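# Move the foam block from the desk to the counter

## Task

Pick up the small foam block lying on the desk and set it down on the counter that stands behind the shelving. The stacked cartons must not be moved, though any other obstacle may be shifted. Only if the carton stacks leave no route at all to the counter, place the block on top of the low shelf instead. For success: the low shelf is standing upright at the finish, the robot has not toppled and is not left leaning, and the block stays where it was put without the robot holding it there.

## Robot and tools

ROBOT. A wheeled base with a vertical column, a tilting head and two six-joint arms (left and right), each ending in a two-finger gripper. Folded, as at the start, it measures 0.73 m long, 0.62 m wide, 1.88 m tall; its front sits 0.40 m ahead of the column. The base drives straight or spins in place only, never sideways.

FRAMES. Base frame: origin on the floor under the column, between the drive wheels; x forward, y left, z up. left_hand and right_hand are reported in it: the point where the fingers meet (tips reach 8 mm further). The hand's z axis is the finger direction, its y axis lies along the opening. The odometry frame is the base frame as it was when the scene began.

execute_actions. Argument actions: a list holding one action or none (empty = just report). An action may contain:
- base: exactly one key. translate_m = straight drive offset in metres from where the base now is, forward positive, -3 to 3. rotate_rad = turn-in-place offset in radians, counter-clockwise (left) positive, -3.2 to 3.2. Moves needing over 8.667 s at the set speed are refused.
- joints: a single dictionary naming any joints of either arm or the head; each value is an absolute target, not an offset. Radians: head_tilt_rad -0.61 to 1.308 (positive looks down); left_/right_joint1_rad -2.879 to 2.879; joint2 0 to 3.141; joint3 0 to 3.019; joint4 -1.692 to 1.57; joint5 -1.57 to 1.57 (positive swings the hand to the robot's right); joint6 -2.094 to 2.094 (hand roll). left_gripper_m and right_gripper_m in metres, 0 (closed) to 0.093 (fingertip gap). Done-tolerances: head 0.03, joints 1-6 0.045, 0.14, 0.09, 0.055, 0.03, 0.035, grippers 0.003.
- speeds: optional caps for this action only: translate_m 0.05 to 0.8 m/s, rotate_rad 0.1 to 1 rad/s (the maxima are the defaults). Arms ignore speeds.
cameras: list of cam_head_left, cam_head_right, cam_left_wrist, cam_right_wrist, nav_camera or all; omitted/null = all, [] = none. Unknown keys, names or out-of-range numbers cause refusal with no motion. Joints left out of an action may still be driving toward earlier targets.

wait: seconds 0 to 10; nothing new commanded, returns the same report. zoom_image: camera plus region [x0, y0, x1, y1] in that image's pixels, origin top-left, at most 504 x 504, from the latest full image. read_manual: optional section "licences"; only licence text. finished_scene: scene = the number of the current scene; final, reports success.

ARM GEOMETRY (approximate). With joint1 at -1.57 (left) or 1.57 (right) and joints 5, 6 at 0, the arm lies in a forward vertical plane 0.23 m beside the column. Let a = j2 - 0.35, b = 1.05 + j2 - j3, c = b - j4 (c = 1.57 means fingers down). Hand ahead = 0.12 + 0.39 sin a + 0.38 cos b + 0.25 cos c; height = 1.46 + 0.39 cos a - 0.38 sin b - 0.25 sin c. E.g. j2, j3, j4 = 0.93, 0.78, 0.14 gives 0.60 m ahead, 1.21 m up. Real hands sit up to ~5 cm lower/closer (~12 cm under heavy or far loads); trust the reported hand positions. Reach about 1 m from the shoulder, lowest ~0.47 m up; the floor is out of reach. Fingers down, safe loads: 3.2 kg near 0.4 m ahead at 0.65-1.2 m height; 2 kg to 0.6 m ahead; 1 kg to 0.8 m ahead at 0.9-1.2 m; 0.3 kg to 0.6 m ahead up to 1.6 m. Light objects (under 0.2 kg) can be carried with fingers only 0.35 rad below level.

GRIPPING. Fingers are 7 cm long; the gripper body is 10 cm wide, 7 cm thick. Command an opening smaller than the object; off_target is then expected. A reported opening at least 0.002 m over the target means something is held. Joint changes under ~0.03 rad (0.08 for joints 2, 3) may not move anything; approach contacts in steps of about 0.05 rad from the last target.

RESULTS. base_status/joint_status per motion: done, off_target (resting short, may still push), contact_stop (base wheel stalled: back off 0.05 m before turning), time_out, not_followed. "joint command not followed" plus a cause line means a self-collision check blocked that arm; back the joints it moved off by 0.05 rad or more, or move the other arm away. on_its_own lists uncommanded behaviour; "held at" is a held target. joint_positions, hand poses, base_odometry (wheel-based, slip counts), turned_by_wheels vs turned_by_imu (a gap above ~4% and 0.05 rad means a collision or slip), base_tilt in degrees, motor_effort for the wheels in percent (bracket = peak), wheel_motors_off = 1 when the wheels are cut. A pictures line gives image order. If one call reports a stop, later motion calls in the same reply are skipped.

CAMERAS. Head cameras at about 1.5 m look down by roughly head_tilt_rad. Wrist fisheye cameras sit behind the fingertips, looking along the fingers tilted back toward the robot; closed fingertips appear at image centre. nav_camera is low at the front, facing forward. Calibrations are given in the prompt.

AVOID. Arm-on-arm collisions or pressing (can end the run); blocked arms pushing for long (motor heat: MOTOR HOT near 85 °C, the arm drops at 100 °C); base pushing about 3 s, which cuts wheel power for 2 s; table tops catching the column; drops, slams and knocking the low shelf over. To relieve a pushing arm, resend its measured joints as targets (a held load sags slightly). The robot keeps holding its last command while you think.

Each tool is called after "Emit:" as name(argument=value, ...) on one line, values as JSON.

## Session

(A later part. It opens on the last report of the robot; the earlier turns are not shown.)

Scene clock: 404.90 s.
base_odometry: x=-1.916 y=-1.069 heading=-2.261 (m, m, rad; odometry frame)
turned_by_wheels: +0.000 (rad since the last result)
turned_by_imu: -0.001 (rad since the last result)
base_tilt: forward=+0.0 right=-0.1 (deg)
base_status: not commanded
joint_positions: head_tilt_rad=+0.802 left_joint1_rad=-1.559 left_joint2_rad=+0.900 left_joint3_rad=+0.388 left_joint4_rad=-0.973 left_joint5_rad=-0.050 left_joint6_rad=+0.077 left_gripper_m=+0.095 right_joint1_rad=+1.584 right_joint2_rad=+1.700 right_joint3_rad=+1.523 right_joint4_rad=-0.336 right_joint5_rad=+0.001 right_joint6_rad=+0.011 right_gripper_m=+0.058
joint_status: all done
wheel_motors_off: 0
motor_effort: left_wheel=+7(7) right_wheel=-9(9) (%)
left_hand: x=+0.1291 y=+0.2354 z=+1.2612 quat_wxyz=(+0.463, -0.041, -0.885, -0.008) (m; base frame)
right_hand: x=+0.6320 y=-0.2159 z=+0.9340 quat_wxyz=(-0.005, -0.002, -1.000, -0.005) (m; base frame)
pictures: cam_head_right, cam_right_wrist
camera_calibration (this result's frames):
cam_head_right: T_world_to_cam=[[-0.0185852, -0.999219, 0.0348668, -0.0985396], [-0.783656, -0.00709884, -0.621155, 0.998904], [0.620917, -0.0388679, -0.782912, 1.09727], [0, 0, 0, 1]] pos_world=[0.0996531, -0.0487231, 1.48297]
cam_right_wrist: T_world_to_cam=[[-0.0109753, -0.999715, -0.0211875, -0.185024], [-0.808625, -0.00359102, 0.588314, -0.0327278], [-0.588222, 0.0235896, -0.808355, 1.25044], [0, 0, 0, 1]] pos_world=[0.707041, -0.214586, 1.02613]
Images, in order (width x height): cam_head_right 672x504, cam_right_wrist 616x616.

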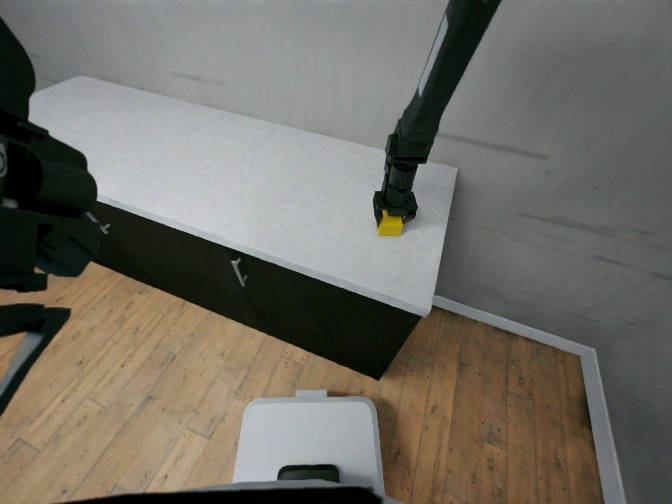

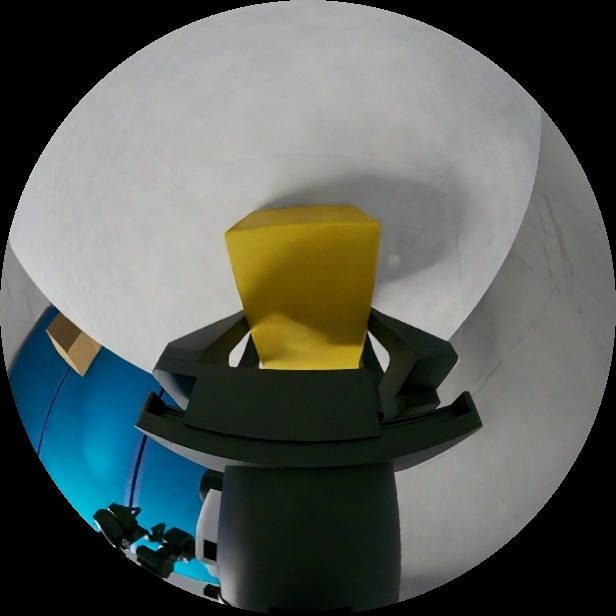

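Emit:
execute_actions(actions=[{"joints":{"right_gripper_m":0.093,"right_joint2_rad":1.70}}], cameras=["cam_right_wrist"])

Emit:
execute_actions(actions=[{"joints":{"right_joint2_rad":1.45,"right_joint4_rad":-0.58}}], cameras=["cam_head_right","cam_right_wrist"])

Scene clock: 414.07 s.
base_odometry: x=-1.916 y=-1.069 heading=-2.261 (m, m, rad; odometry frame)
turned_by_wheels: +0.000 (rad since the last result)
turned_by_imu: -0.001 (rad since the last result)
base_tilt: forward=+0.1 right=-0.1 (deg)
base_status: not commanded
joint_positions: head_tilt_rad=+0.802 left_joint1_rad=-1.559 left_joint2_rad=+0.900 left_joint3_rad=+0.388 left_joint4_rad=-0.973 left_joint5_rad=-0.050 left_joint6_rad=+0.077 left_gripper_m=+0.095 right_joint1_rad=+1.584 right_joint2_rad=+1.699 right_joint3_rad=+1.523 right_joint4_rad=-0.336 right_joint5_rad=+0.001 right_joint6_rad=+0.011 right_gripper_m=+0.093
joint_status: all done
wheel_motors_off: 0
motor_effort: left_wheel=+9(7) right_wheel=-9(9) (%)
left_hand: x=+0.1291 y=+0.2354 z=+1.2612 quat_wxyz=(+0.463, -0.041, -0.885, -0.008) (m; base frame)
right_hand: x=+0.6324 y=-0.2159 z=+0.9343 quat_wxyz=(-0.006, -0.002, -1.000, -0.005) (m; base frame)
pictures: cam_right_wrist
camera_calibration (this result's frames):
cam_right_wrist: T_world_to_cam=[[-0.010968, -0.999715, -0.021201, -0.185005], [-0.809073, -0.00358685, 0.587697, -0.0317726], [-0.587605, 0.023599, -0.808803, 1.25102], [0, 0, 0, 1]] pos_world=[0.707369, -0.214589, 1.02658]
Images, in order (width x height): cam_right_wrist 616x616.

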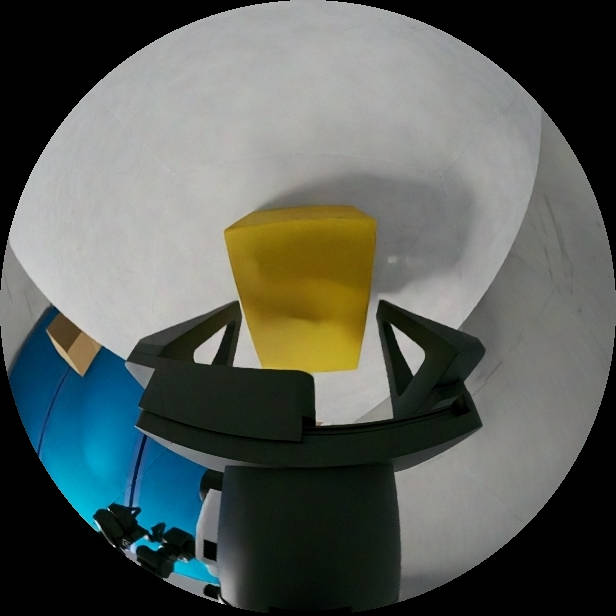

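Scene clock: 415.37 s.
base_odometry: x=-1.916 y=-1.069 heading=-2.261 (m, m, rad; odometry frame)
turned_by_wheels: +0.000 (rad since the last result)
turned_by_imu: +0.000 (rad since the last result)
base_tilt: forward=+0.0 right=-0.1 (deg)
base_status: not commanded
joint_positions: head_tilt_rad=+0.802 left_joint1_rad=-1.559 left_joint2_rad=+0.900 left_joint3_rad=+0.388 left_joint4_rad=-0.973 left_joint5_rad=-0.050 left_joint6_rad=+0.077 left_gripper_m=+0.095 right_joint1_rad=+1.584 right_joint2_rad=+1.437 right_joint3_rad=+1.532 right_joint4_rad=-0.563 right_joint5_rad=+0.001 right_joint6_rad=+0.011 right_gripper_m=+0.093
joint_status: all done
wheel_motors_off: 0
motor_effort: left_wheel=+9(10) right_wheel=-9(9) (%)
left_hand: x=+0.1291 y=+0.2354 z=+1.2612 quat_wxyz=(+0.463, -0.041, -0.885, -0.008) (m; base frame)
right_hand: x=+0.7000 y=-0.2171 z=+1.0772 quat_wxyz=(-0.027, -0.002, -1.000, -0.005) (m; base frame)
pictures: cam_head_right, cam_right_wrist
camera_calibration (this result's frames):
cam_head_right: T_world_to_cam=[[-0.0185846, -0.999219, 0.0348671, -0.0985401], [-0.783666, -0.00709884, -0.621142, 0.998885], [0.620905, -0.0388679, -0.782922, 1.09728], [0, 0, 0, 1]] pos_world=[0.0996522, -0.0487231, 1.48297]
cam_right_wrist: T_world_to_cam=[[-0.0105356, -0.999703, -0.0219608, -0.181924], [-0.833858, -0.00333747, 0.551969, -0.00512799], [-0.551879, 0.0241276, -0.833575, 1.40813], [0, 0, 0, 1]] pos_world=[0.770924, -0.215862, 1.17262]
Images, in order (width x height): cam_head_right 672x504, cam_right_wrist 616x616.

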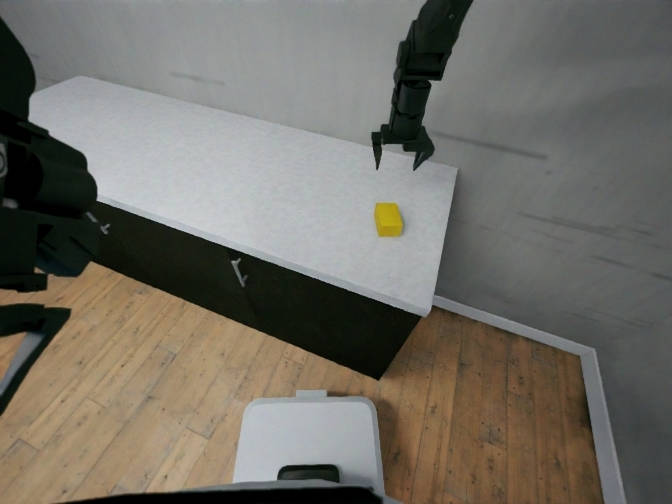

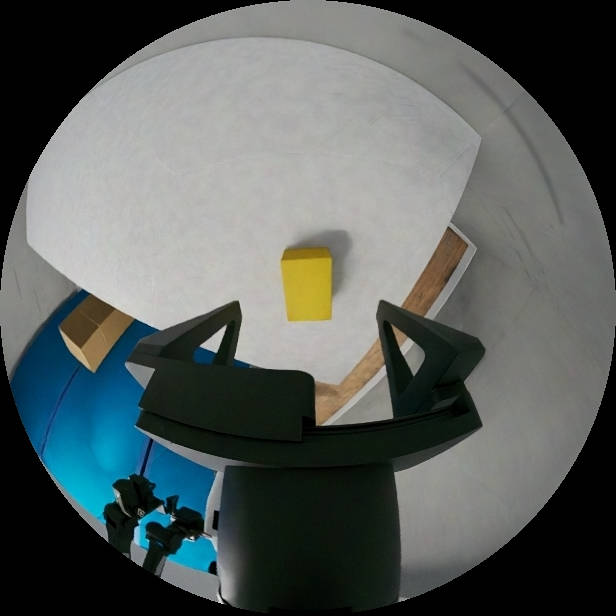

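Emit:
execute_actions(actions=[{"base":{"translate_m":-0.08},"speeds":{"translate_m":0.2}}], cameras=["cam_head_right"])

Emit:
finished_scene(scene=2)

Scene clock: 422.10 s.
base_odometry: x=-1.865 y=-1.007 heading=-2.261 (m, m, rad; odometry frame)
turned_by_wheels: -0.001 (rad since the last result)
turned_by_imu: -0.002 (rad since the last result)
base_tilt: forward=+0.0 right=+0.0 (deg)
base_status: done
joint_positions: head_tilt_rad=+0.802 left_joint1_rad=-1.559 left_joint2_rad=+0.900 left_joint3_rad=+0.387 left_joint4_rad=-0.973 left_joint5_rad=-0.050 left_joint6_rad=+0.077 left_gripper_m=+0.095 right_joint1_rad=+1.584 right_joint2_rad=+1.437 right_joint3_rad=+1.527 right_joint4_rad=-0.566 right_joint5_rad=+0.001 right_joint6_rad=+0.011 right_gripper_m=+0.093
joint_status: not commanded
wheel_motors_off: 0
motor_effort: left_wheel=-1(40) right_wheel=-1(67) (%)
left_hand: x=+0.1285 y=+0.2354 z=+1.2615 quat_wxyz=(+0.464, -0.041, -0.885, -0.008) (m; base frame)
right_hand: x=+0.6971 y=-0.2171 z=+1.0762 quat_wxyz=(-0.024, -0.002, -1.000, -0.005) (m; base frame)
pictures: cam_head_right
camera_calibration (this result's frames):
cam_head_right: T_world_to_cam=[[-0.0185619, -0.999219, 0.0348792, -0.0985598], [-0.78407, -0.00709884, -0.620632, 0.998119], [0.620395, -0.0388679, -0.783326, 1.09793], [0, 0, 0, 1]] pos_world=[0.099615, -0.0487231, 1.48294]
Images, in order (width x height): cam_head_right 672x504.

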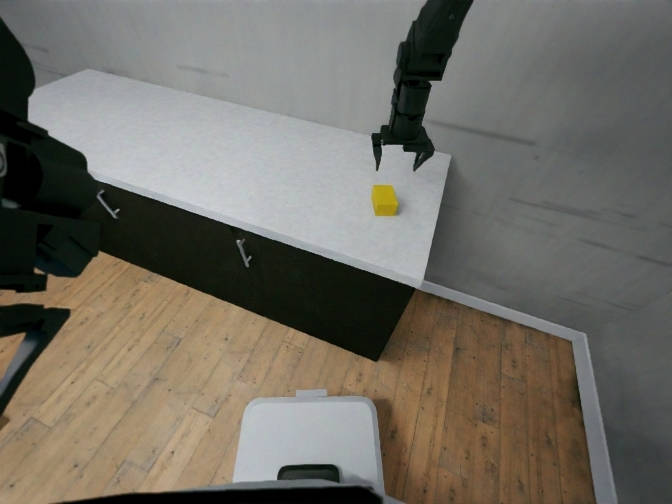

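The scene is finished: the task was done.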